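## Task

A printed block sits inside one of the six drawers belonging to the two short, narrow file cabinets with three drawers each. Get it onto the desk. When done, all drawers in the room must be fully closed, both cabinets must stay roughly where they were, and the robot must not have tipped or be left leaning (that is a failure). Anything that stays correct only because the robot is holding it does not count.

## Robot and tools

ROBOT. A simulated Hello Robot Stretch 4, a single-arm mobile manipulator about 1.6 m tall: an omni-wheel base (rim within 0.23 m of the base origin), a vertical mast carrying a lift, one telescoping arm reaching straight forward, a three-joint wrist (yaw, pitch, roll) and a two-finger gripper. Cameras on the robot: head_camera, head_left_camera, head_right_camera, wrist_camera. Loose objects may occasionally get nudged by the scene.

FRAMES. Base frame: origin on the floor beneath the base centre, x ahead, y to the left, z up. hand_pose is reported in this frame and marks a point between the open fingertips; with all wrist joints at zero its axes line up with the base frame. The printed value may be slightly off. The odometry frame is where the base frame was when the scene began.

execute_actions. Argument "actions": a list holding one action or none (empty list = just report state and images). Optional "cameras": list of camera names or "all"; omitted/null/["all"] gives every camera, [] gives none; a bad name rejects the call. An action contains "base", "joints" or both, plus optional "pace" and "contact_limits"; alternatively it contains only {"end_of_arm": "enable_torque"}, which re-powers any wrist or gripper motor that shut itself off so it holds in place. All motions in an action start at once and may finish separately.
- "base": exactly one key, each a relative offset from where the base last reported itself, not a pose. translate_m: drive straight, metres, forward positive, -2 to 2. strafe_m: slide sideways, metres, left positive, -2 to 2. rotate_rad: spin in place, radians, counter-clockwise (left) positive, -3.2 to 3.2.
- "joints": absolute joint targets by name (one dictionary, only the joints you list). lift_m 0 to 1.2 m; arm_m 0 to 0.55 m extension; wrist_yaw_rad -1.134 to 4.276 (0 ahead, positive left, 3.14 stowed backward, above 3.4 the arm may block it); wrist_pitch_rad -1.117 to 4.259 (0 level, 1.57 pointing down); wrist_roll_rad -1.117 to 4.259 (0 = fingers level side by side, positive turns clockwise viewed from behind the hand); gripper_m -0.038 to 0.141 m fingertip gap, negative means fingers squeeze each other. Done tolerances: ±0.004 for lift, arm, gripper; ±0.02 yaw and roll; ±0.05 pitch. Out-of-range joint targets get clipped (and reported); any other bad value or unknown key rejects the whole call with no motion. One action runs at most 15 s.
- "pace": "slow", "default", "fast" or "max". Base speed 0.1/0.3/0.4/0.6 m/s and turn 1/2/3/4 rad/s respectively, further reduced when the lift is above 0.2 (down to 0.3 m/s and 1 rad/s at 1.2). Wrist speed does not change with pace.
- "contact_limits": {"arm_m": value}, 0 (gentlest) to 0.75 (firmest), default 0.5: how much force the arm may use before it halts.
Joints or base left out of an action may still be driving toward an earlier target without showing it. If a result reports a stop, the rest of that reply's motion, wait and finished_scene calls are skipped.

wait: {"seconds": 0 to 10}; commands nothing, then returns state and images.
zoom_image: {"camera": name, "region": [x0, y0, x1, y1]} in pixels of that camera's latest full image, top-left origin, at most 504 by 504.
finished_scene: {"scene": current scene number}; irreversible, ends the scene after the last command is held and reports success. Replying with no tool call ends everything.

RESULTS. Images come in the order given on the "pictures" line. lidar_m: 12 rough distances (m) from base origin, 30-degree sectors, first straight ahead then counter-clockwise (4th left, 7th rear, 10th right); "-" means nothing seen or closer than 0.25 m. It sees from about 0.15 m up, so tabletops register; it may miss glass, thin legs, things behind. wrist_depth_mm: 7x7 grid of median depths, 100 to 2000 mm, "-" invalid; the robot body appears. base_odometry counts wheel rotation, so slip looks like motion; heading -3.142 to 3.142, left positive. If turned_by_wheels and turned_by_imu disagree by over ~0.1 rad, there was a collision or slip and heading error is roughly their difference. base_tilt in degrees, forward/right positive, with a fixed bias up to ~1.5. motor_effort: percent of maximum, sign toward higher joint values, bracket = peak in last action (noisy); for wheel_0, wheel_1, wheel_2 positive means turning right. on_its_own lists what the call did not command; "held at" is a held target, not a position.
Statuses: "done"; "off_target" (stopped short, may still push); "contact_stop_at_<key>" (hit something; that part drops its target and goes slack, a slack lift may sag, slack wheels may roll); "limit_stop_at_<name>"; "limit_stop_at_tilt" (lean beyond 6 degrees; lift, arm, wheels go slack and refuse commands until level); "limit_stop_at_own_body" (about to hit itself; moving away still works; likely with pitch below -0.2 and roll below -0.4 or above 4); "torque_fault" (a wrist/gripper motor overloaded and went limp until enable_torque; can happen when base or arm shoves the gripper into something or a level gripper carries over ~2 kg); "time_out". Slack parts hold again when next commanded.

GRIPPING. Command gripper_m smaller than the object; going further below pulls it toward the wrist by up to a third of the difference. The gripper reading and "done" do not confirm a grasp; at commands of 0 or more, a firm hold shows as a clear gripper effort change. If fingertips snag a surface below, lift up.

SUGGESTED ORDER. Unfold at start with lift_m 0.4 and wrist_yaw_rad 0 together. Find the cabinets and desk with cameras and lidar, pull drawers open gently (low arm contact limits), look inside, grasp the item, close that drawer fully, place the item on the desk and release it, then confirm every drawer is shut before finishing.

AVOID. Dropping or slamming things, hard collisions and strong pushes, shifting the cabinets, leaving any drawer partly open. Do not drive or turn with over 1 kg in hand while arm_m exceeds 0.2, especially at fast paces, and avoid sustained high pushes or pulls with the gripper raised: the robot can tip. A base_tilt differing from its starting value may mean a wheel is on something.

Each tool is called after ">>>" in YAML: its name, and indented under it one key for each argument.

## Session

>>> execute_actions:
  actions: []

Scene clock: 0.00 s.
base_odometry: x=+0.000 y=+0.000 heading=+0.000 (m, m, rad; odometry frame)
turned_by_wheels: +0.000 (rad since the last result)
turned_by_imu: +0.000 (rad since the last result)
base_tilt: forward=+0.6 right=+0.1 (deg)
lidar_m: 1.12 0.82 0.83 0.98 2.77 1.46 0.90 0.80 1.66 1.02 0.93 0.94
base_status: not commanded
joint_positions: lift_m=+0.174 arm_m=+0.000 wrist_yaw_rad=+3.070 wrist_pitch_rad=+0.011 wrist_roll_rad=+0.008 gripper_m=+0.057
joint_status: not commanded
motor_effort: lift_m=+18 arm_m=-1 wrist_yaw_rad=+1 wrist_pitch_rad=-7 wrist_roll_rad=-1 gripper_m=-1 wheel_0=+0 wheel_1=+0 wheel_2=+0 (%)
hand_pose: x=-0.1103 y=+0.1079 z=+0.3493 quat_wxyz=(+0.036, -0.005, +0.004, +0.999) (m; base frame)
wrist_depth_mm: - 143 1229 1430 1808 - - / - 143 1118 1499 - - - / 107 142 233 1430 - - - / 121 144 1160 1430 - - - / 1182 1205 1098 1397 1708 - - / 1098 1042 203 1205 212 1229 1182 / 820 866 891 - 854 778 831
pictures: head_camera, head_left_camera, head_right_camera, wrist_camera
Images, in order (width x height): head_camera 420x560, head_left_camera 420x672, head_right_camera 420x672, wrist_camera 616x392.

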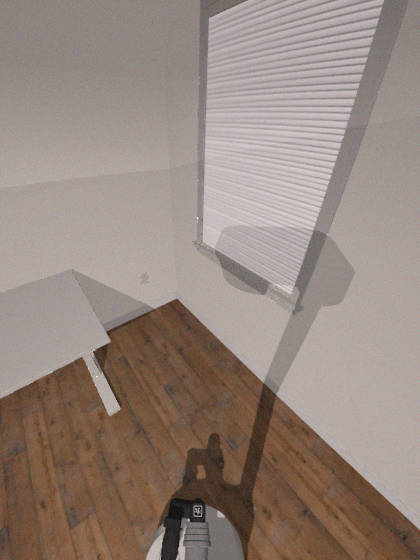

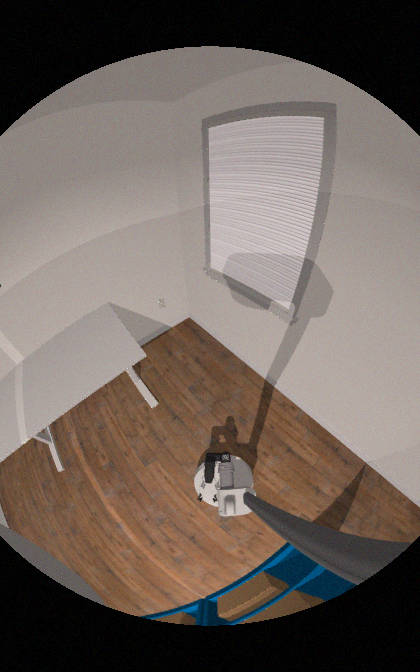

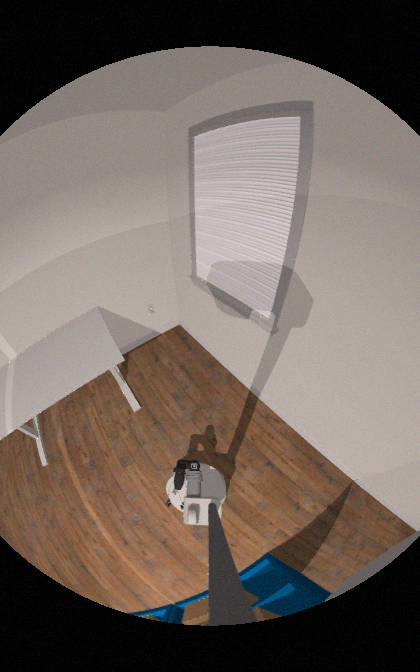

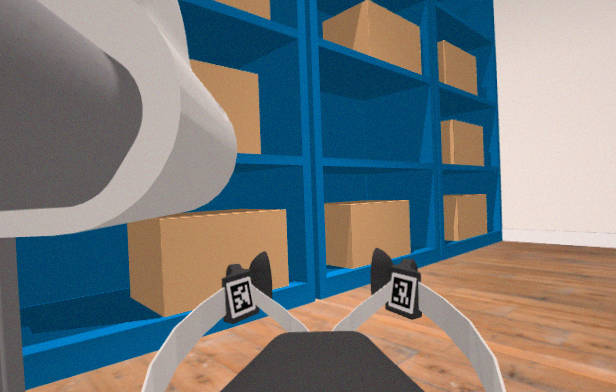

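>>> execute_actions:
  actions:
    - {"base":{"rotate_rad":2.1}}

Scene clock: 3.00 s.
base_odometry: x=+0.000 y=+0.000 heading=+2.100 (m, m, rad; odometry frame)
turned_by_wheels: +2.100 (rad since the last result)
turned_by_imu: +2.068 (rad since the last result)
base_tilt: forward=+0.7 right=+0.2 (deg)
lidar_m: 2.76 1.48 0.91 0.80 1.72 1.07 0.92 0.93 1.11 0.82 0.83 1.00
base_status: done
joint_positions: lift_m=+0.174 arm_m=+0.000 wrist_yaw_rad=+3.070 wrist_pitch_rad=+0.011 wrist_roll_rad=+0.008 gripper_m=+0.057
joint_status: not commanded
motor_effort: lift_m=+18(18) arm_m=-2(2) wrist_yaw_rad=+1(0) wrist_pitch_rad=-6(7) wrist_roll_rad=-1(1) gripper_m=-1(1) wheel_0=-1(6) wheel_1=-1(8) wheel_2=-1(4) (%)
hand_pose: x=-0.1103 y=+0.1079 z=+0.3493 quat_wxyz=(+0.036, -0.005, +0.004, +0.999) (m; base frame)
wrist_depth_mm: - 143 1078 1118 1182 1281 1366 / - 143 1060 1138 1182 1281 1397 / 108 141 234 1138 1205 1308 1366 / 121 144 1060 1118 1205 1308 1366 / 946 991 1042 1138 1205 1281 1366 / 960 1008 203 1118 213 1229 1182 / 891 878 878 - 842 778 831
pictures: head_camera, head_left_camera, head_right_camera, wrist_camera
Images, in order (width x height): head_camera 420x560, head_left_camera 420x672, head_right_camera 420x672, wrist_camera 616x392.

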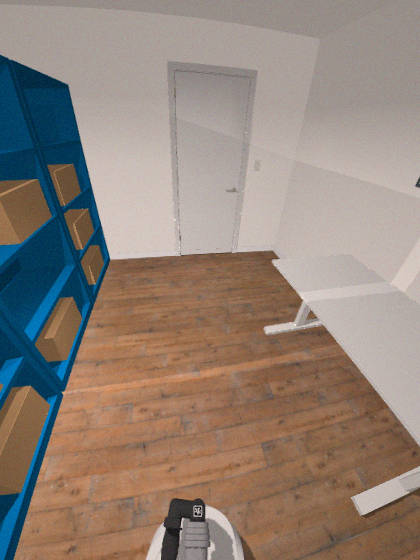

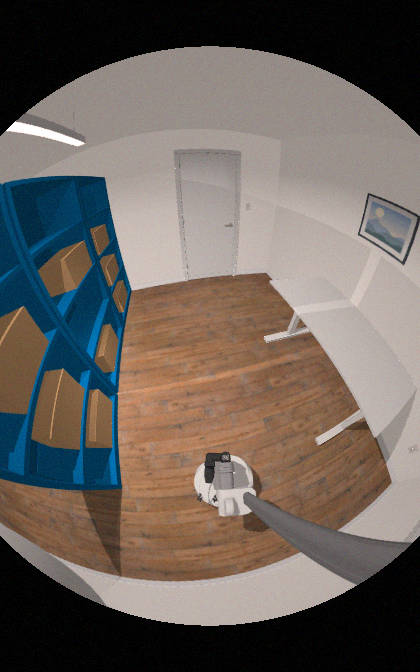

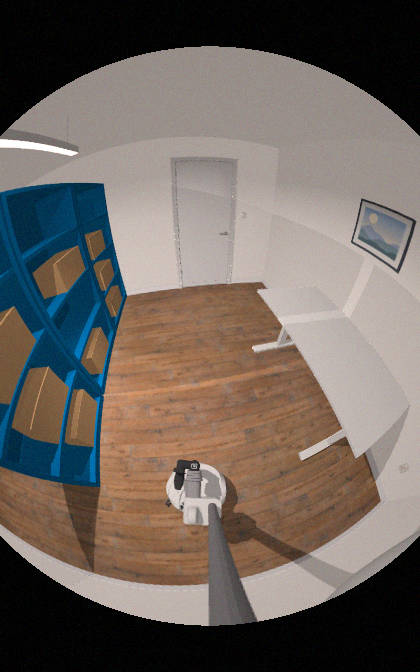

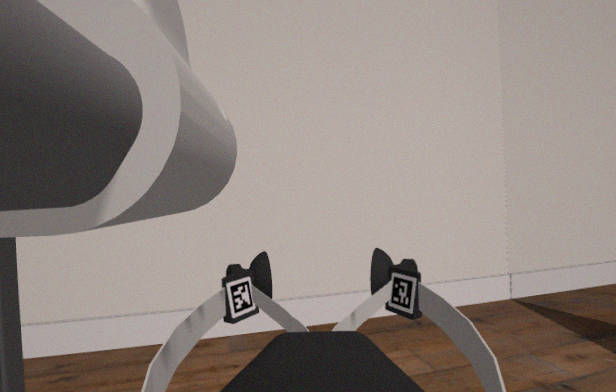

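>>> execute_actions:
  actions:
    - {"base":{"rotate_rad":1.8}}

Scene clock: 6.03 s.
base_odometry: x=+0.000 y=+0.000 heading=-2.384 (m, m, rad; odometry frame)
turned_by_wheels: +1.800 (rad since the last result)
turned_by_imu: +1.773 (rad since the last result)
base_tilt: forward=+0.6 right=+0.2 (deg)
lidar_m: 0.81 1.31 0.96 0.92 0.97 1.35 0.82 0.88 1.21 2.76 1.17 0.85
base_status: done
joint_positions: lift_m=+0.174 arm_m=+0.000 wrist_yaw_rad=+3.070 wrist_pitch_rad=+0.011 wrist_roll_rad=+0.008 gripper_m=+0.057
joint_status: not commanded
motor_effort: lift_m=+17(18) arm_m=-1(1) wrist_yaw_rad=+2(2) wrist_pitch_rad=-4(6) wrist_roll_rad=-1(1) gripper_m=-2(1) wheel_0=-1(6) wheel_1=-1(6) wheel_2=-1(4) (%)
hand_pose: x=-0.1103 y=+0.1079 z=+0.3493 quat_wxyz=(+0.036, -0.005, +0.004, +0.999) (m; base frame)
wrist_depth_mm: - 144 1756 1756 1756 1618 1138 / - 143 991 1756 1808 1661 1138 / 108 142 233 1808 1808 1708 1160 / 121 144 1336 1756 1756 1708 1160 / 1756 1808 1756 1808 1756 1661 1182 / 1366 1366 203 1160 213 1205 1078 / 891 866 878 - 842 778 831
pictures: head_camera, head_left_camera, head_right_camera, wrist_camera
Images, in order (width x height): head_camera 420x560, head_left_camera 420x672, head_right_camera 420x672, wrist_camera 616x392.

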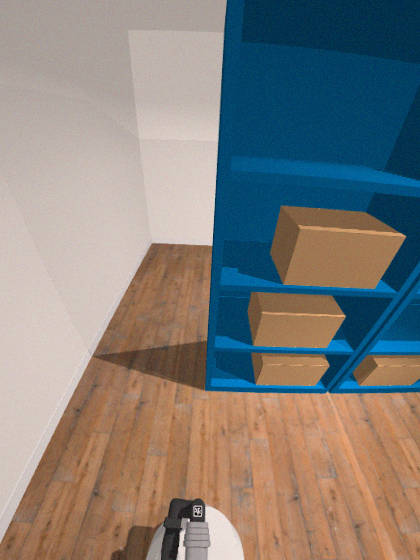

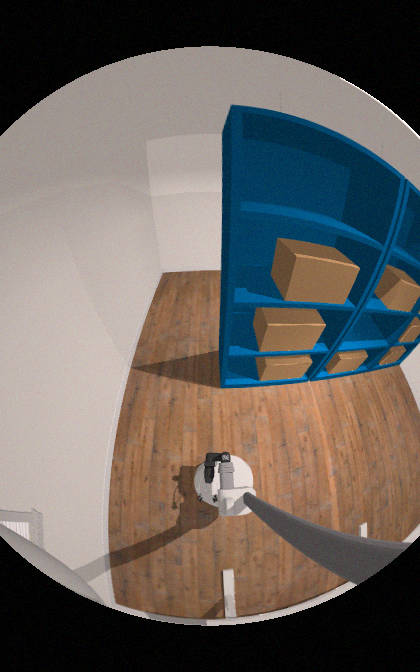

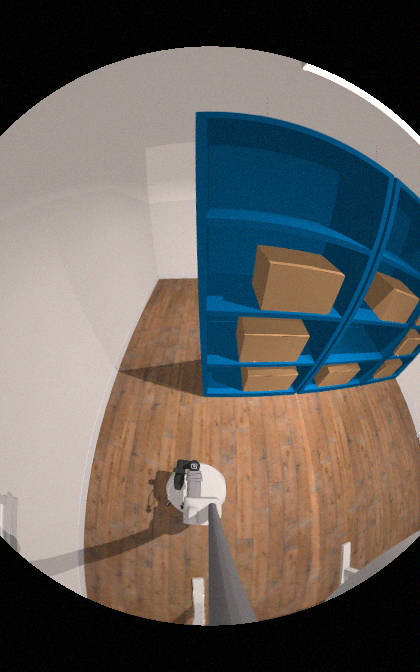

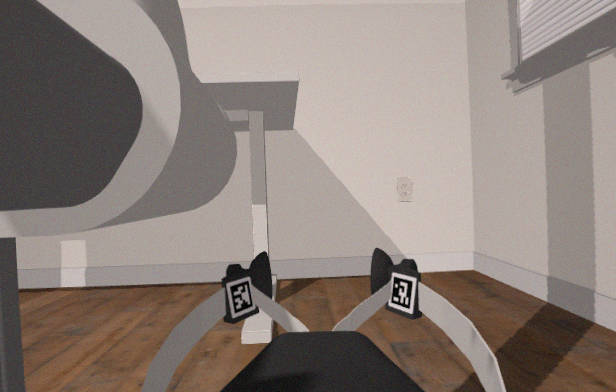

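>>> execute_actions:
  actions:
    - {"base":{"strafe_m":0.47},"pace":"fast"}
  cameras: ["head_camera"]

>>> execute_actions:
  actions:
    - {"base":{"translate_m":1.0},"pace":"fast"}
  cameras: ["head_camera","head_right_camera"]

Scene clock: 9.97 s.
base_odometry: x=+0.323 y=-0.341 heading=-2.384 (m, m, rad; odometry frame)
turned_by_wheels: +0.000 (rad since the last result)
turned_by_imu: +0.001 (rad since the last result)
base_tilt: forward=+0.7 right=+0.2 (deg)
lidar_m: 1.76 0.65 0.48 0.44 0.48 0.61 1.41 0.89 1.22 3.05 1.18 0.95
base_status: done
joint_positions: lift_m=+0.174 arm_m=+0.000 wrist_yaw_rad=+3.070 wrist_pitch_rad=+0.011 wrist_roll_rad=+0.008 gripper_m=+0.057
joint_status: not commanded
motor_effort: lift_m=+18(18) arm_m=-1(1) wrist_yaw_rad=+1(1) wrist_pitch_rad=-6(5) wrist_roll_rad=-1(0) gripper_m=-2(2) wheel_0=-1(11) wheel_1=-1(11) wheel_2=-1(1) (%)
hand_pose: x=-0.1103 y=+0.1079 z=+0.3493 quat_wxyz=(+0.036, -0.005, +0.004, +0.999) (m; base frame)
wrist_depth_mm: - 143 1756 1756 1336 732 525 / - 143 1756 1756 1336 750 530 / 108 142 233 1756 1430 768 530 / 121 144 1756 1756 1464 768 539 / 1756 1756 1756 1808 1281 768 544 / 1366 1308 203 1205 213 723 544 / 904 878 891 - 854 661 554
pictures: head_camera
Images, in order (width x height): head_camera 420x560.

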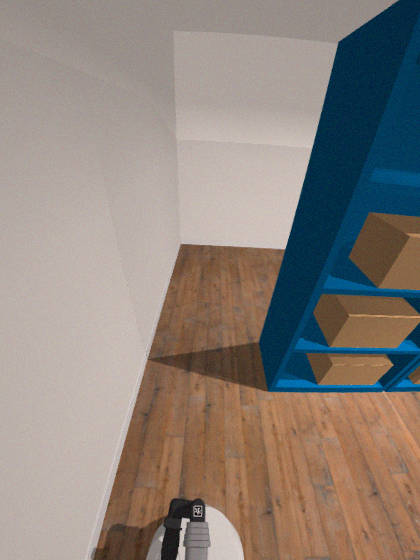

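Scene clock: 13.83 s.
base_odometry: x=-0.403 y=-1.029 heading=-2.384 (m, m, rad; odometry frame)
turned_by_wheels: +0.000 (rad since the last result)
turned_by_imu: -0.005 (rad since the last result)
base_tilt: forward=+0.7 right=+0.1 (deg)
lidar_m: 1.70 0.65 0.47 0.45 0.49 0.66 1.86 1.90 0.49 0.46 0.49 2.20
base_status: done
joint_positions: lift_m=+0.174 arm_m=+0.000 wrist_yaw_rad=+3.070 wrist_pitch_rad=+0.011 wrist_roll_rad=+0.008 gripper_m=+0.057
joint_status: not commanded
motor_effort: lift_m=+18(18) arm_m=-1(2) wrist_yaw_rad=+0(0) wrist_pitch_rad=-6(6) wrist_roll_rad=-1(1) gripper_m=-2(2) wheel_0=-1(7) wheel_1=-1(8) wheel_2=+0(10) (%)
hand_pose: x=-0.1103 y=+0.1079 z=+0.3493 quat_wxyz=(+0.036, -0.005, +0.004, +0.999) (m; base frame)
wrist_depth_mm: - 143 - - 1281 699 500 / - 143 - - 1308 707 504 / 108 142 234 - 1336 715 512 / 121 144 - - 1366 732 517 / - - - - 1229 732 517 / 1397 1366 203 1205 212 691 525 / 904 866 878 - 842 634 525
pictures: head_camera, head_right_camera
Images, in order (width x height): head_camera 420x560, head_right_camera 420x672.

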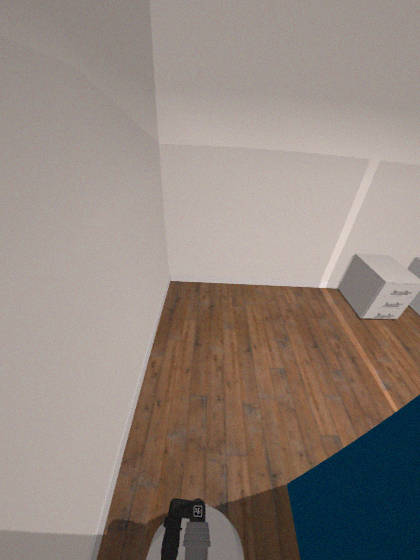

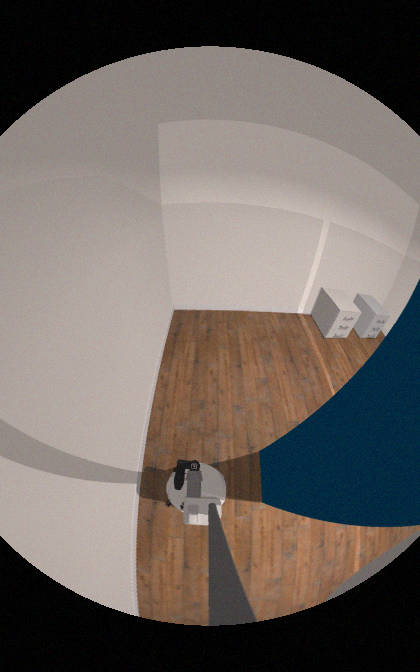

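>>> execute_actions:
  actions:
    - {"base":{"translate_m":0.5},"pace":"fast"}
  cameras: ["head_right_camera"]

>>> execute_actions:
  actions:
    - {"base":{"strafe_m":-1.3},"pace":"fast"}
  cameras: ["head_camera","head_right_camera"]

Scene clock: 18.73 s.
base_odometry: x=-0.767 y=-1.372 heading=-2.384 (m, m, rad; odometry frame)
turned_by_wheels: +0.000 (rad since the last result)
turned_by_imu: -0.002 (rad since the last result)
base_tilt: forward=+0.6 right=+0.1 (deg)
lidar_m: 1.63 0.63 0.47 0.44 0.47 0.64 1.86 0.69 0.52 0.75 1.96 1.68
base_status: done
joint_positions: lift_m=+0.174 arm_m=+0.000 wrist_yaw_rad=+3.070 wrist_pitch_rad=+0.011 wrist_roll_rad=+0.008 gripper_m=+0.057
joint_status: not commanded
motor_effort: lift_m=+18(18) arm_m=-2(1) wrist_yaw_rad=+1(1) wrist_pitch_rad=-6(6) wrist_roll_rad=-1(2) gripper_m=-2(3) wheel_0=+1(7) wheel_1=-1(8) wheel_2=+0(11) (%)
hand_pose: x=-0.1103 y=+0.1079 z=+0.3493 quat_wxyz=(+0.036, -0.005, +0.004, +0.999) (m; base frame)
wrist_depth_mm: - 143 - - 1255 691 492 / - 143 - - 1308 699 500 / 108 142 234 - 1308 707 504 / 121 145 - - 1308 715 508 / - - - - 1229 723 508 / 1366 1366 203 1205 213 683 512 / 904 866 878 - 854 634 512
pictures: head_right_camera
Images, in order (width x height): head_right_camera 420x672.

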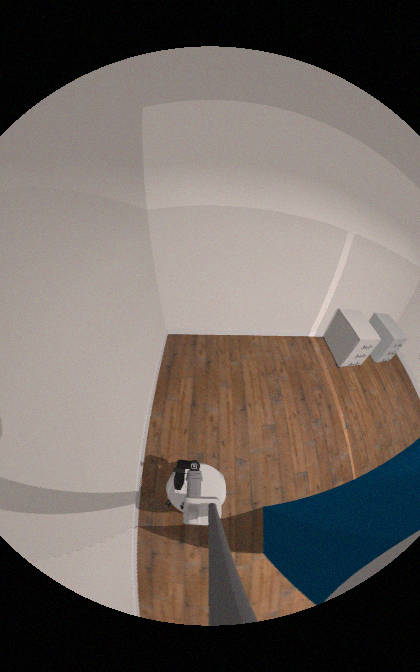

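Scene clock: 22.97 s.
base_odometry: x=-1.490 y=-0.665 heading=-2.655 (m, m, rad; odometry frame)
turned_by_wheels: -0.271 (rad since the last result)
turned_by_imu: -0.390 (rad since the last result)
base_tilt: forward=+0.6 right=+0.2 (deg)
lidar_m: 1.26 1.59 1.76 1.43 1.41 0.26 0.25 - 0.25 0.36 1.92 1.29
base_status: strafe_m contact_stop (by the wheels' count: -1.004 of -1.300)
joint_positions: lift_m=+0.174 arm_m=+0.000 wrist_yaw_rad=+3.070 wrist_pitch_rad=+0.011 wrist_roll_rad=+0.008 gripper_m=+0.057
joint_status: not commanded
on_its_own: the wheels are slack since a contact_stop
motor_effort: lift_m=+18(18) arm_m=+0(1) wrist_yaw_rad=+1(9) wrist_pitch_rad=-5(8) wrist_roll_rad=-1(1) gripper_m=-3(3) wheel_0=+0(12) wheel_1=+0(36) wheel_2=+0(28) (%)
hand_pose: x=-0.1106 y=+0.1079 z=+0.3493 quat_wxyz=(+0.036, -0.005, +0.004, +0.999) (m; base frame)
wrist_depth_mm: - 143 370 413 462 1537 1336 / - 143 370 413 466 1537 1308 / 108 142 233 413 466 1537 1308 / 121 144 370 413 466 1499 1336 / 306 338 366 413 455 1499 1336 / 310 336 203 404 213 1025 1182 / 310 329 366 - 473 508 842
pictures: head_camera, head_right_camera
Images, in order (width x height): head_camera 420x560, head_right_camera 420x672.

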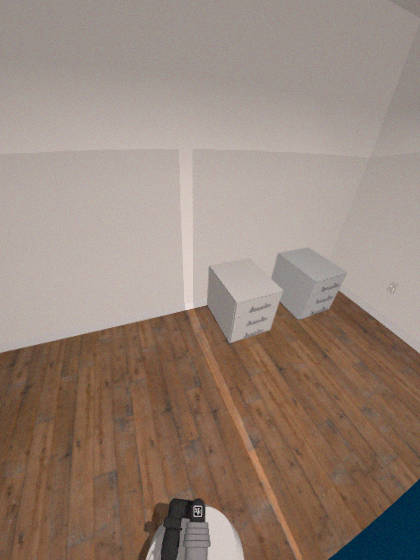

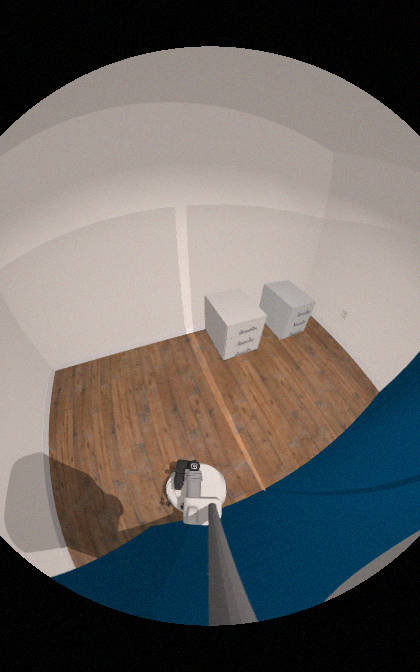

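>>> execute_actions:
  actions:
    - {"base":{"translate_m":0.2}}
  cameras: []

>>> execute_actions:
  actions:
    - {"base":{"rotate_rad":0.39},"joints":{"lift_m":0.4,"wrist_yaw_rad":0}}
  cameras: ["head_right_camera"]

Scene clock: 26.20 s.
base_odometry: x=-1.667 y=-0.759 heading=-2.655 (m, m, rad; odometry frame)
turned_by_wheels: +0.000 (rad since the last result)
turned_by_imu: -0.001 (rad since the last result)
base_tilt: forward=+0.7 right=+0.2 (deg)
lidar_m: 1.05 1.41 1.57 1.49 1.47 0.50 0.40 0.38 0.44 0.69 2.24 1.07
base_status: done
joint_positions: lift_m=+0.174 arm_m=+0.000 wrist_yaw_rad=+3.070 wrist_pitch_rad=+0.011 wrist_roll_rad=+0.008 gripper_m=+0.057
joint_status: not commanded
motor_effort: lift_m=+18(18) arm_m=+0(0) wrist_yaw_rad=+2(0) wrist_pitch_rad=-5(6) wrist_roll_rad=-1(2) gripper_m=-1(1) wheel_0=-1(5) wheel_1=+0(4) wheel_2=+0(9) (%)
hand_pose: x=-0.1106 y=+0.1079 z=+0.3493 quat_wxyz=(+0.036, -0.005, +0.004, +0.999) (m; base frame)
wrist_depth_mm: - 143 559 621 707 1708 1397 / - 142 559 621 699 1756 1397 / 108 142 234 627 699 1756 1397 / 121 144 559 615 691 1708 1430 / 459 500 549 615 683 1756 1366 / 466 500 203 603 213 1229 1205 / 466 492 549 - 707 778 831
pictures: none
No camera images: the call's "cameras" was empty. Leave "cameras" out to get every camera's image.

Scene clock: 28.57 s.
base_odometry: x=-1.667 y=-0.759 heading=-2.266 (m, m, rad; odometry frame)
turned_by_wheels: +0.390 (rad since the last result)
turned_by_imu: +0.384 (rad since the last result)
base_tilt: forward=+0.7 right=+0.2 (deg)
lidar_m: 1.41 1.48 1.55 1.49 0.57 0.41 0.38 0.41 0.57 1.61 1.19 1.07
base_status: done
joint_positions: lift_m=+0.400 arm_m=+0.000 wrist_yaw_rad=+0.000 wrist_pitch_rad=+0.011 wrist_roll_rad=+0.008 gripper_m=+0.057
joint_status: all done
motor_effort: lift_m=+20(20) arm_m=+0(0) wrist_yaw_rad=+0(6) wrist_pitch_rad=-6(6) wrist_roll_rad=-1(1) gripper_m=-1(4) wheel_0=-1(4) wheel_1=-2(5) wheel_2=-1(7) (%)
hand_pose: x=+0.4594 y=-0.0873 z=+0.5748 quat_wxyz=(+1.000, +0.004, +0.006, +0.000) (m; base frame)
wrist_depth_mm: 1229 1255 1229 1205 1205 1229 1182 / 1255 1255 1229 1205 1205 1205 1229 / 1255 1255 1255 1229 1229 1205 1205 / 1255 1229 1255 1229 1229 1229 1182 / 1255 1281 1255 1229 1229 1138 788 / 1255 1255 203 1255 213 1042 778 / 1229 1255 1229 - 1205 991 778
pictures: head_right_camera
Images, in order (width x height): head_right_camera 420x672.

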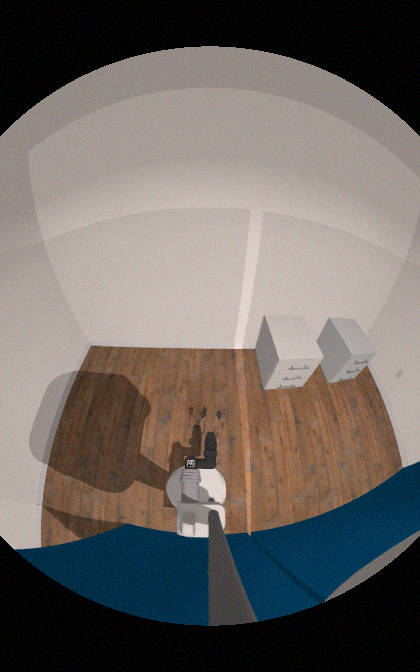

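>>> execute_actions:
  actions:
    - {"base":{"strafe_m":-0.55},"joints":{"lift_m":0.25}}

Scene clock: 34.60 s.
base_odometry: x=-2.089 y=-0.407 heading=-2.266 (m, m, rad; odometry frame)
turned_by_wheels: +0.000 (rad since the last result)
turned_by_imu: -0.001 (rad since the last result)
base_tilt: forward=+0.6 right=+0.2 (deg)
lidar_m: 0.85 1.48 2.05 2.01 0.54 0.41 0.38 0.41 0.57 1.59 1.25 0.85
base_status: done
joint_positions: lift_m=+0.250 arm_m=+0.000 wrist_yaw_rad=+0.000 wrist_pitch_rad=+0.011 wrist_roll_rad=+0.008 gripper_m=+0.057
joint_status: all done
motor_effort: lift_m=+15(16) arm_m=+0(0) wrist_yaw_rad=+1(0) wrist_pitch_rad=-6(5) wrist_roll_rad=-1(1) gripper_m=-3(3) wheel_0=+0(8) wheel_1=+1(9) wheel_2=-1(1) (%)
hand_pose: x=+0.4594 y=-0.0874 z=+0.4252 quat_wxyz=(+1.000, +0.004, +0.006, +0.000) (m; base frame)
wrist_depth_mm: 1255 1255 1229 1205 1205 1229 1182 / 1255 1255 1229 1229 1229 1205 1182 / 1229 1229 1229 1205 1205 1205 1229 / 1255 1255 1255 647 647 647 1042 / 1255 1255 1255 654 647 647 1042 / 1255 1255 203 654 213 647 1042 / 1060 1008 1042 - 654 647 946
pictures: head_camera, head_left_camera, head_right_camera, wrist_camera
Images, in order (width x height): head_camera 420x560, head_left_camera 420x672, head_right_camera 420x672, wrist_camera 616x392.

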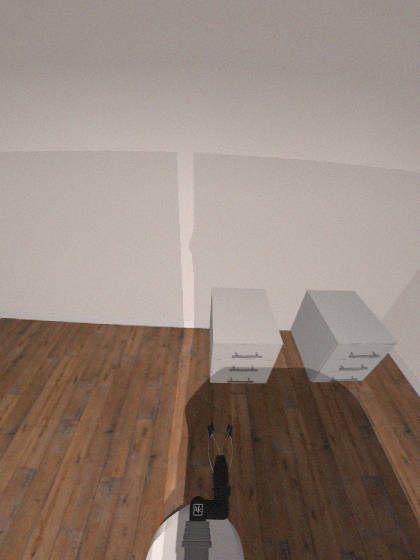

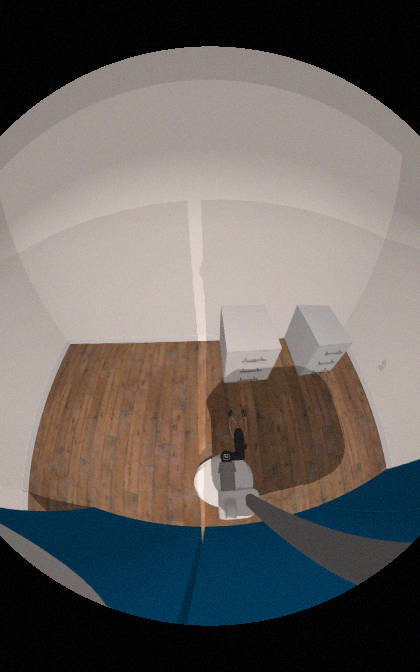

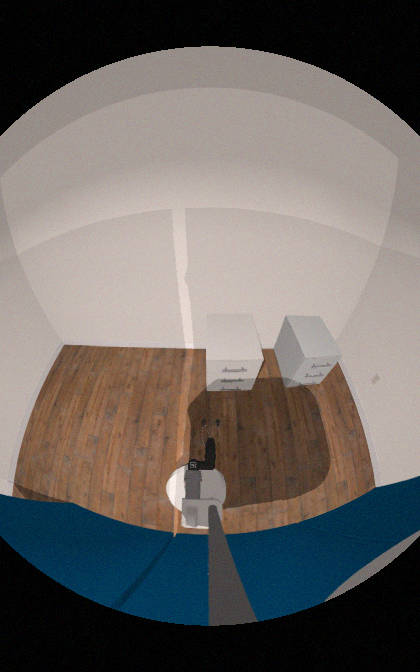

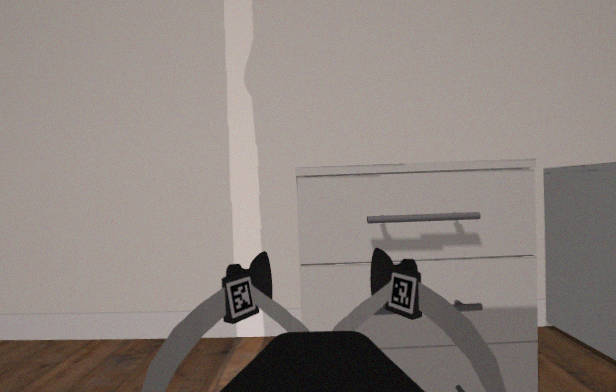

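>>> execute_actions:
  actions:
    - {"base":{"strafe_m":-0.19},"joints":{"lift_m":0.265,"wrist_roll_rad":1.57,"arm_m":0.2}}
  cameras: ["head_camera","wrist_camera"]

Scene clock: 38.63 s.
base_odometry: x=-2.235 y=-0.285 heading=-2.266 (m, m, rad; odometry frame)
turned_by_wheels: +0.000 (rad since the last result)
turned_by_imu: -0.001 (rad since the last result)
base_tilt: forward=+0.6 right=+0.2 (deg)
lidar_m: 0.83 1.48 2.05 2.22 0.59 0.41 0.37 0.41 0.56 1.49 1.20 0.90
base_status: done
joint_positions: lift_m=+0.265 arm_m=+0.199 wrist_yaw_rad=+0.000 wrist_pitch_rad=+0.011 wrist_roll_rad=+1.570 gripper_m=+0.057
joint_status: all done
motor_effort: lift_m=+20(24) arm_m=+5(6) wrist_yaw_rad=+1(0) wrist_pitch_rad=-5(6) wrist_roll_rad=+0(2) gripper_m=-2(2) wheel_0=-2(8) wheel_1=+0(8) wheel_2=-1(1) (%)
hand_pose: x=+0.6585 y=-0.0874 z=+0.4398 quat_wxyz=(+0.707, +0.707, +0.004, -0.004) (m; base frame)
wrist_depth_mm: 1042 1042 1042 1042 1008 946 654 / 1042 1025 1042 459 452 445 445 / 1042 1042 1042 452 449 449 442 / 1042 1042 1025 452 449 445 442 / 1060 1042 1042 449 449 445 439 / 1042 1025 203 449 445 442 439 / 1042 1042 1025 - 445 442 439
pictures: head_camera, wrist_camera
Images, in order (width x height): head_camera 420x560, wrist_camera 616x392.

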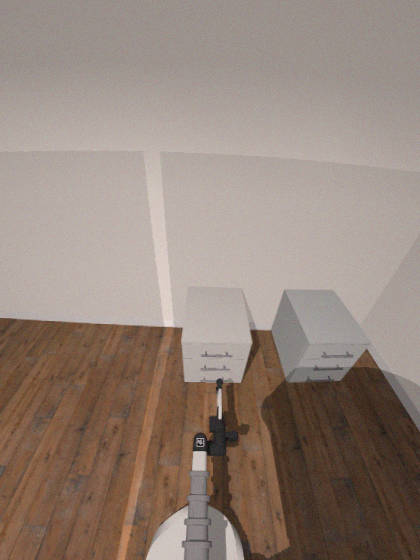

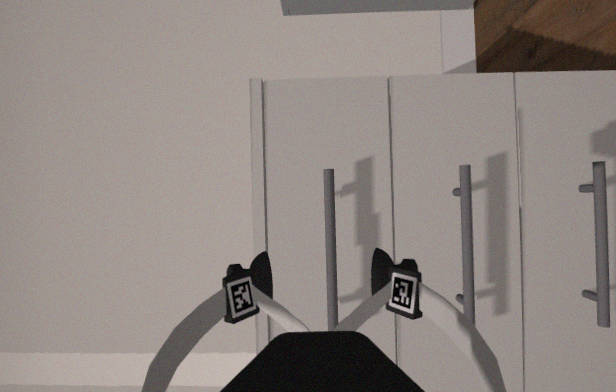

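>>> execute_actions:
  actions:
    - {"joints":{"lift_m":0.253,"arm_m":0.37},"contact_limits":{"arm_m":0.15}}
  cameras: ["head_camera","wrist_camera"]

Scene clock: 42.07 s.
base_odometry: x=-2.235 y=-0.285 heading=-2.266 (m, m, rad; odometry frame)
turned_by_wheels: +0.000 (rad since the last result)
turned_by_imu: +0.000 (rad since the last result)
base_tilt: forward=+0.7 right=+0.2 (deg)
lidar_m: 0.83 1.47 2.04 2.21 0.56 0.38 0.39 0.41 0.56 1.49 1.21 0.90
base_status: not commanded
joint_positions: lift_m=+0.253 arm_m=+0.369 wrist_yaw_rad=+0.000 wrist_pitch_rad=+0.011 wrist_roll_rad=+1.570 gripper_m=+0.057
joint_status: all done
motor_effort: lift_m=+15(16) arm_m=+5(4) wrist_yaw_rad=+1(2) wrist_pitch_rad=-5(5) wrist_roll_rad=+0(1) gripper_m=-2(2) wheel_0=-2(2) wheel_1=+1(1) wheel_2=-1(1) (%)
contact_limits: arm_m 0.15
hand_pose: x=+0.8285 y=-0.0874 z=+0.4282 quat_wxyz=(+0.707, +0.707, +0.004, -0.004) (m; base frame)
wrist_depth_mm: 878 866 285 283 281 279 277 / 878 866 285 282 281 278 277 / 878 866 283 282 279 277 277 / 866 866 282 281 278 277 276 / 878 866 282 281 277 276 274 / 866 866 203 279 213 276 257 / 866 866 281 - 276 274 251
pictures: head_camera, wrist_camera
Images, in order (width x height): head_camera 420x560, wrist_camera 616x392.

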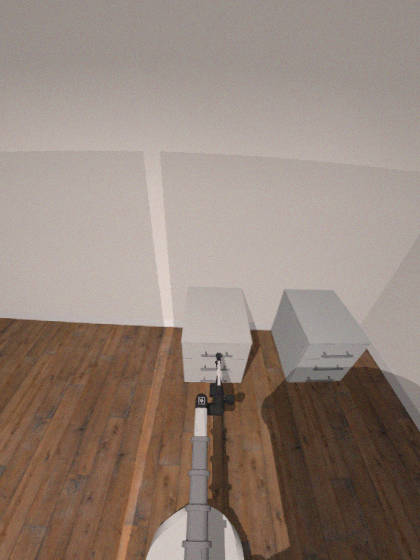

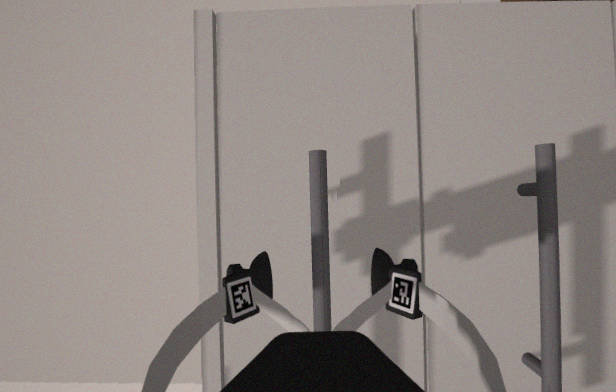

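>>> execute_actions:
  actions:
    - {"joints":{"arm_m":0.385},"contact_limits":{"arm_m":0.15}}
  cameras: []

>>> execute_actions:
  actions:
    - {"joints":{"gripper_m":-0.02}}
  cameras: ["wrist_camera"]

>>> execute_actions:
  actions:
    - {"joints":{"arm_m":0.1},"pace":"slow"}
  cameras: ["head_camera","wrist_camera"]

Scene clock: 44.90 s.
base_odometry: x=-2.235 y=-0.285 heading=-2.266 (m, m, rad; odometry frame)
turned_by_wheels: +0.000 (rad since the last result)
turned_by_imu: +0.000 (rad since the last result)
base_tilt: forward=+0.6 right=+0.2 (deg)
lidar_m: 0.83 1.48 2.02 2.22 0.57 0.41 0.39 0.41 0.57 1.50 1.21 0.89
base_status: not commanded
joint_positions: lift_m=+0.253 arm_m=+0.384 wrist_yaw_rad=+0.000 wrist_pitch_rad=+0.011 wrist_roll_rad=+1.570 gripper_m=+0.057
joint_status: all done
motor_effort: lift_m=+15(15) arm_m=+5(3) wrist_yaw_rad=-1(0) wrist_pitch_rad=-6(6) wrist_roll_rad=+0(1) gripper_m=-2(2) wheel_0=-2(2) wheel_1=+1(0) wheel_2=-1(1) (%)
contact_limits: arm_m 0.15
hand_pose: x=+0.8435 y=-0.0874 z=+0.4282 quat_wxyz=(+0.707, +0.707, +0.004, -0.004) (m; base frame)
wrist_depth_mm: 854 842 268 267 266 264 263 / 854 854 268 267 265 264 262 / 854 842 268 266 264 264 260 / 854 854 266 266 264 262 250 / 854 854 267 265 263 262 244 / 866 842 203 264 214 260 244 / 854 854 266 - 262 259 251
pictures: none
No camera images: the call's "cameras" was empty. Leave "cameras" out to get every camera's image.

Scene clock: 46.40 s.
base_odometry: x=-2.235 y=-0.285 heading=-2.266 (m, m, rad; odometry frame)
turned_by_wheels: +0.000 (rad since the last result)
turned_by_imu: +0.000 (rad since the last result)
base_tilt: forward=+0.6 right=+0.2 (deg)
lidar_m: 0.83 1.49 2.05 2.22 0.57 0.42 0.38 0.40 0.56 1.50 1.19 0.89
base_status: not commanded
joint_positions: lift_m=+0.253 arm_m=+0.384 wrist_yaw_rad=+0.001 wrist_pitch_rad=+0.011 wrist_roll_rad=+1.570 gripper_m=-0.019
joint_status: all done
motor_effort: lift_m=+15(15) arm_m=+4(5) wrist_yaw_rad=+0(1) wrist_pitch_rad=-5(5) wrist_roll_rad=+0(0) gripper_m=-18(19) wheel_0=-2(2) wheel_1=+0(1) wheel_2=-1(1) (%)
hand_pose: x=+0.8438 y=-0.0872 z=+0.4282 quat_wxyz=(+0.707, +0.707, +0.004, -0.004) (m; base frame)
wrist_depth_mm: 866 854 264 263 262 264 262 / 854 842 265 262 260 263 262 / 866 854 264 262 259 262 260 / 866 854 262 262 259 260 235 / 854 854 263 260 259 260 244 / 854 854 183 207 181 260 243 / 854 854 262 - 257 260 251
pictures: wrist_camera
Images, in order (width x height): wrist_camera 616x392.

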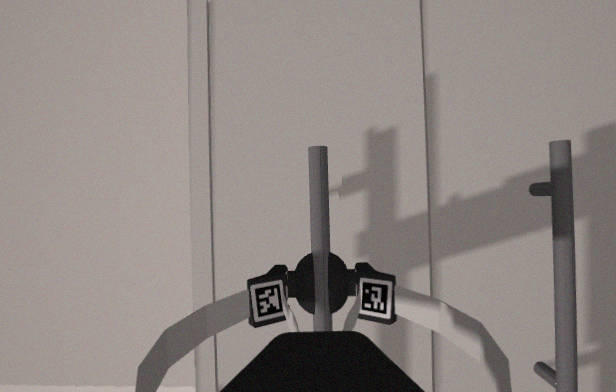

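Scene clock: 50.53 s.
base_odometry: x=-2.235 y=-0.285 heading=-2.266 (m, m, rad; odometry frame)
turned_by_wheels: +0.000 (rad since the last result)
turned_by_imu: +0.000 (rad since the last result)
base_tilt: forward=+0.6 right=+0.2 (deg)
lidar_m: 0.54 1.48 2.02 2.21 0.57 0.40 0.39 0.41 0.57 1.50 1.20 0.59
base_status: not commanded
joint_positions: lift_m=+0.253 arm_m=+0.101 wrist_yaw_rad=-0.005 wrist_pitch_rad=+0.012 wrist_roll_rad=+1.570 gripper_m=-0.019
joint_status: all done
on_its_own: wrist_yaw_rad is at rest, and its effort (+14) is outside its rest range (-13 to +13)
motor_effort: lift_m=+15(15) arm_m=-5(7) wrist_yaw_rad=+14(14) wrist_pitch_rad=-7(8) wrist_roll_rad=+0(1) gripper_m=-18(19) wheel_0=-2(2) wheel_1=+0(0) wheel_2=-1(1) (%)
hand_pose: x=+0.5599 y=-0.0888 z=+0.4280 quat_wxyz=(+0.707, +0.707, +0.002, -0.006) (m; base frame)
wrist_depth_mm: 1138 1138 266 265 263 917 634 / 1160 1160 265 264 263 866 597 / 1138 1160 265 263 260 549 544 / 1160 1138 264 262 259 544 539 / 1160 1138 264 260 259 549 539 / 1160 1138 183 208 184 539 539 / 1138 1138 260 - 257 539 535
pictures: head_camera, wrist_camera
Images, in order (width x height): head_camera 420x560, wrist_camera 616x392.

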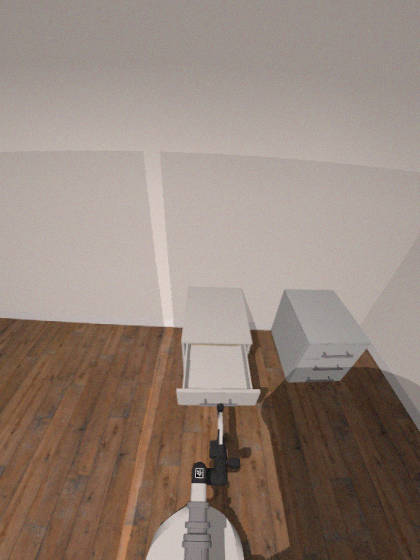

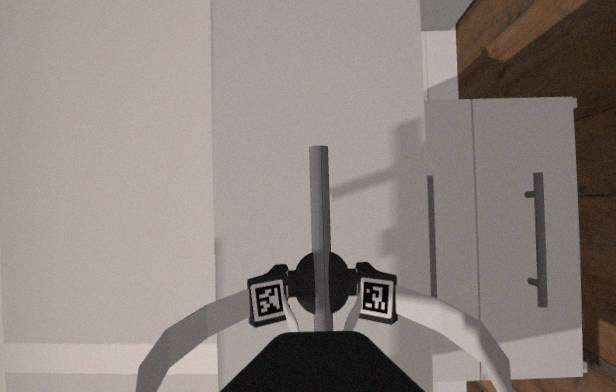

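>>> zoom_image:
  camera: "head_camera"
  region: [160, 320, 280, 420]

Region (160, 320, 280, 420) of head_camera's 420x560 image, scaled by 4.200, with more detail than that image has.

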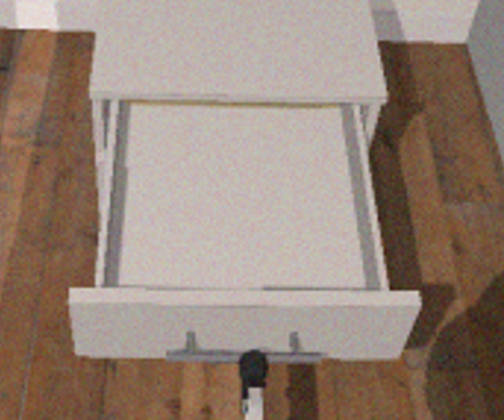

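>>> execute_actions:
  actions:
    - {"joints":{"arm_m":0.0},"base":{"strafe_m":-0.008},"contact_limits":{"arm_m":0.25},"pace":"slow"}
  cameras: ["head_camera"]

>>> zoom_image:
  camera: "head_camera"
  region: [150, 320, 290, 450]

Scene clock: 56.13 s.
base_odometry: x=-2.241 y=-0.280 heading=-2.266 (m, m, rad; odometry frame)
turned_by_wheels: +0.000 (rad since the last result)
turned_by_imu: +0.000 (rad since the last result)
base_tilt: forward=+0.6 right=+0.2 (deg)
lidar_m: 0.48 1.48 2.03 2.21 0.59 0.41 0.39 0.41 0.55 1.47 1.17 0.53
base_status: done
joint_positions: lift_m=+0.253 arm_m=+0.001 wrist_yaw_rad=+0.000 wrist_pitch_rad=+0.011 wrist_roll_rad=+1.570 gripper_m=-0.020
joint_status: all done
motor_effort: lift_m=+16(16) arm_m=-5(8) wrist_yaw_rad=+0(22) wrist_pitch_rad=-7(12) wrist_roll_rad=+0(1) gripper_m=-14(24) wheel_0=+1(5) wheel_1=-2(6) wheel_2=-2(5) (%)
contact_limits: arm_m 0.25
hand_pose: x=+0.4603 y=-0.0874 z=+0.4281 quat_wxyz=(+0.707, +0.707, +0.004, -0.004) (m; base frame)
wrist_depth_mm: 1281 1255 1229 307 946 917 634 / 1229 1229 1255 304 303 931 640 / 1255 1229 1229 306 303 647 647 / 1255 1255 1229 306 303 647 647 / 1255 1255 1229 303 301 647 640 / 1255 1255 304 204 185 640 640 / 1229 1255 1229 - 301 788 654
pictures: head_camera
Images, in order (width x height): head_camera 420x560.

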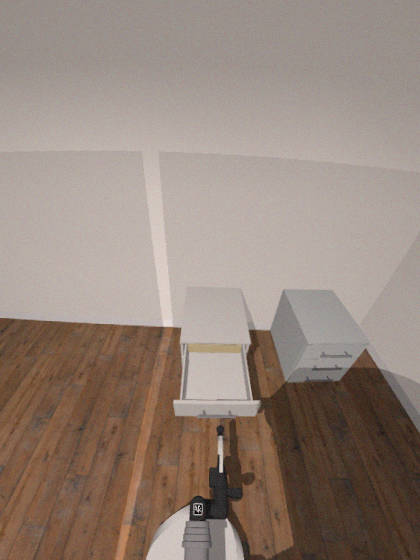

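Region (150, 320, 290, 450) of head_camera's 420x560 image, scaled by 3.600, with more detail than that image has; it fills the top 468 rows of this view, and the rest is white.

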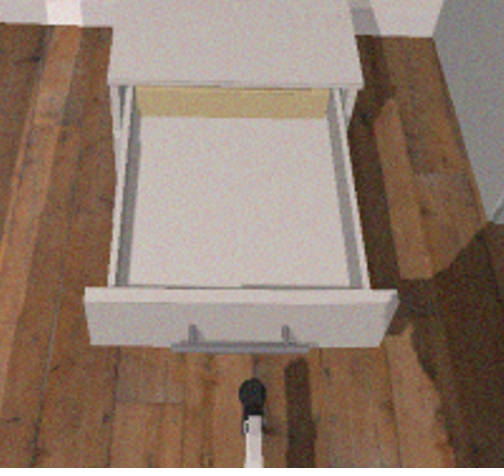

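>>> execute_actions:
  actions:
    - {"joints":{"gripper_m":0.057},"base":{"rotate_rad":0.025}}
  cameras: []

>>> execute_actions:
  actions:
    - {"joints":{"arm_m":0.43},"contact_limits":{"arm_m":0.2},"pace":"slow"}
  cameras: ["head_camera","wrist_camera"]

Scene clock: 59.47 s.
base_odometry: x=-2.241 y=-0.280 heading=-2.241 (m, m, rad; odometry frame)
turned_by_wheels: +0.025 (rad since the last result)
turned_by_imu: +0.025 (rad since the last result)
base_tilt: forward=+0.6 right=+0.2 (deg)
lidar_m: 0.48 1.48 2.11 2.22 0.56 0.40 0.38 0.41 0.58 1.50 1.16 0.54
base_status: done
joint_positions: lift_m=+0.253 arm_m=+0.001 wrist_yaw_rad=+0.000 wrist_pitch_rad=+0.011 wrist_roll_rad=+1.570 gripper_m=+0.057
joint_status: all done
motor_effort: lift_m=+16(16) arm_m=-5(5) wrist_yaw_rad=+0(0) wrist_pitch_rad=-6(8) wrist_roll_rad=-1(0) gripper_m=-3(13) wheel_0=+0(2) wheel_1=-1(5) wheel_2=+2(6) (%)
hand_pose: x=+0.4603 y=-0.0874 z=+0.4281 quat_wxyz=(+0.707, +0.707, +0.004, -0.004) (m; base frame)
wrist_depth_mm: 1255 1229 1229 300 298 917 634 / 1255 1229 1205 301 298 866 634 / 1229 1255 1229 301 298 640 640 / 1255 1281 1255 300 300 640 640 / 1255 1255 1255 301 300 640 640 / 1281 1255 204 301 298 640 640 / 1281 1255 1255 - 300 842 654
pictures: none
No camera images: the call's "cameras" was empty. Leave "cameras" out to get every camera's image.

Scene clock: 64.50 s.
base_odometry: x=-2.241 y=-0.280 heading=-2.241 (m, m, rad; odometry frame)
turned_by_wheels: +0.000 (rad since the last result)
turned_by_imu: +0.000 (rad since the last result)
base_tilt: forward=+0.7 right=+0.2 (deg)
lidar_m: 0.82 1.48 2.07 2.23 0.54 0.40 0.39 0.42 0.60 1.49 1.19 0.90
base_status: not commanded
joint_positions: lift_m=+0.253 arm_m=+0.404 wrist_yaw_rad=-0.003 wrist_pitch_rad=+0.010 wrist_roll_rad=+1.570 gripper_m=+0.057
joint_status: arm_m contact_stop (moved +0.403 of +0.429)
on_its_own: arm_m is slack since a contact_stop (your +0.430 is given up)
motor_effort: lift_m=+16(16) arm_m=+0(15) wrist_yaw_rad=+8(25) wrist_pitch_rad=-3(6) wrist_roll_rad=-1(0) gripper_m=-3(3) wheel_0=+1(5) wheel_1=+1(1) wheel_2=-2(7) (%)
contact_limits: arm_m 0.2
hand_pose: x=+0.8629 y=-0.0882 z=+0.4285 quat_wxyz=(+0.707, +0.707, +0.003, -0.004) (m; base frame)
wrist_depth_mm: 820 809 250 247 244 244 242 / 831 831 249 247 245 243 241 / 831 831 248 247 245 243 242 / 831 831 249 247 246 244 242 / 842 831 249 247 245 244 241 / 831 842 198 246 213 243 242 / 842 831 250 - 245 242 242
pictures: head_camera, wrist_camera
Images, in order (width x height): head_camera 420x560, wrist_camera 616x392.

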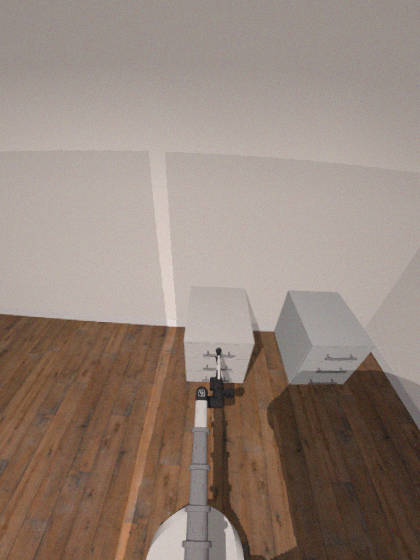

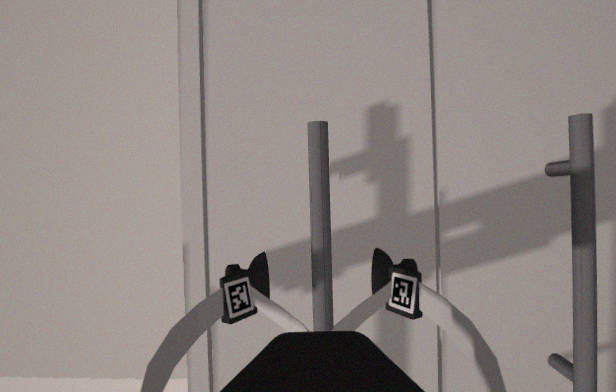

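>>> execute_actions:
  actions:
    - {"joints":{"arm_m":0.33}}
  cameras: []

>>> execute_actions:
  actions:
    - {"joints":{"lift_m":0.104}}
  cameras: ["wrist_camera"]

Scene clock: 66.87 s.
base_odometry: x=-2.241 y=-0.280 heading=-2.241 (m, m, rad; odometry frame)
turned_by_wheels: +0.000 (rad since the last result)
turned_by_imu: +0.000 (rad since the last result)
base_tilt: forward=+0.7 right=+0.2 (deg)
lidar_m: 0.83 1.48 2.09 2.23 0.57 0.40 0.37 0.41 0.59 1.49 1.19 0.90
base_status: not commanded
joint_positions: lift_m=+0.253 arm_m=+0.331 wrist_yaw_rad=+0.000 wrist_pitch_rad=+0.011 wrist_roll_rad=+1.570 gripper_m=+0.057
joint_status: all done
motor_effort: lift_m=+16(16) arm_m=-5(8) wrist_yaw_rad=+0(8) wrist_pitch_rad=-6(5) wrist_roll_rad=-1(1) gripper_m=-2(2) wheel_0=+1(1) wheel_1=+1(1) wheel_2=-1(1) (%)
hand_pose: x=+0.7902 y=-0.0874 z=+0.4281 quat_wxyz=(+0.707, +0.707, +0.004, -0.004) (m; base frame)
wrist_depth_mm: 891 891 322 320 319 314 312 / 904 891 320 320 317 315 314 / 904 891 324 319 319 315 312 / 904 904 322 320 317 315 314 / 904 917 330 320 317 315 314 / 917 917 204 320 317 315 314 / 917 917 324 - 319 315 314
pictures: none
No camera images: the call's "cameras" was empty. Leave "cameras" out to get every camera's image.

Scene clock: 68.57 s.
base_odometry: x=-2.241 y=-0.280 heading=-2.241 (m, m, rad; odometry frame)
turned_by_wheels: +0.000 (rad since the last result)
turned_by_imu: +0.000 (rad since the last result)
base_tilt: forward=+0.6 right=+0.2 (deg)
lidar_m: 0.83 1.49 2.10 2.21 0.53 0.40 0.38 0.41 0.58 1.50 1.16 0.88
base_status: not commanded
joint_positions: lift_m=+0.104 arm_m=+0.331 wrist_yaw_rad=+0.000 wrist_pitch_rad=+0.011 wrist_roll_rad=+1.570 gripper_m=+0.057
joint_status: all done
motor_effort: lift_m=+15(16) arm_m=-5(5) wrist_yaw_rad=+1(1) wrist_pitch_rad=-6(5) wrist_roll_rad=-1(0) gripper_m=-1(3) wheel_0=+1(1) wheel_1=+1(1) wheel_2=-1(1) (%)
hand_pose: x=+0.7902 y=-0.0874 z=+0.2792 quat_wxyz=(+0.707, +0.707, +0.004, -0.004) (m; base frame)
wrist_depth_mm: 904 324 324 319 319 315 314 / 609 322 322 319 319 315 314 / 615 324 320 320 319 315 314 / 621 325 322 320 320 314 314 / 615 325 322 320 317 315 312 / 621 325 202 320 315 315 314 / 327 325 322 - 319 315 315
pictures: wrist_camera
Images, in order (width x height): wrist_camera 616x392.

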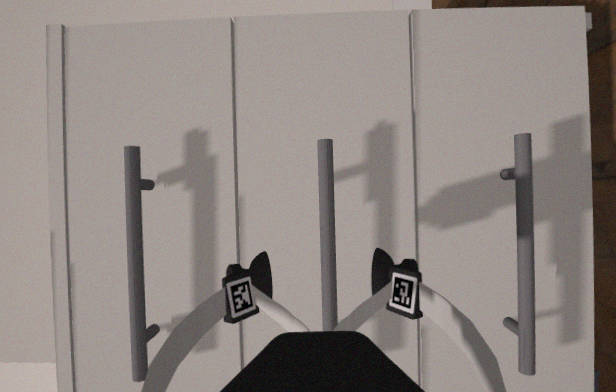

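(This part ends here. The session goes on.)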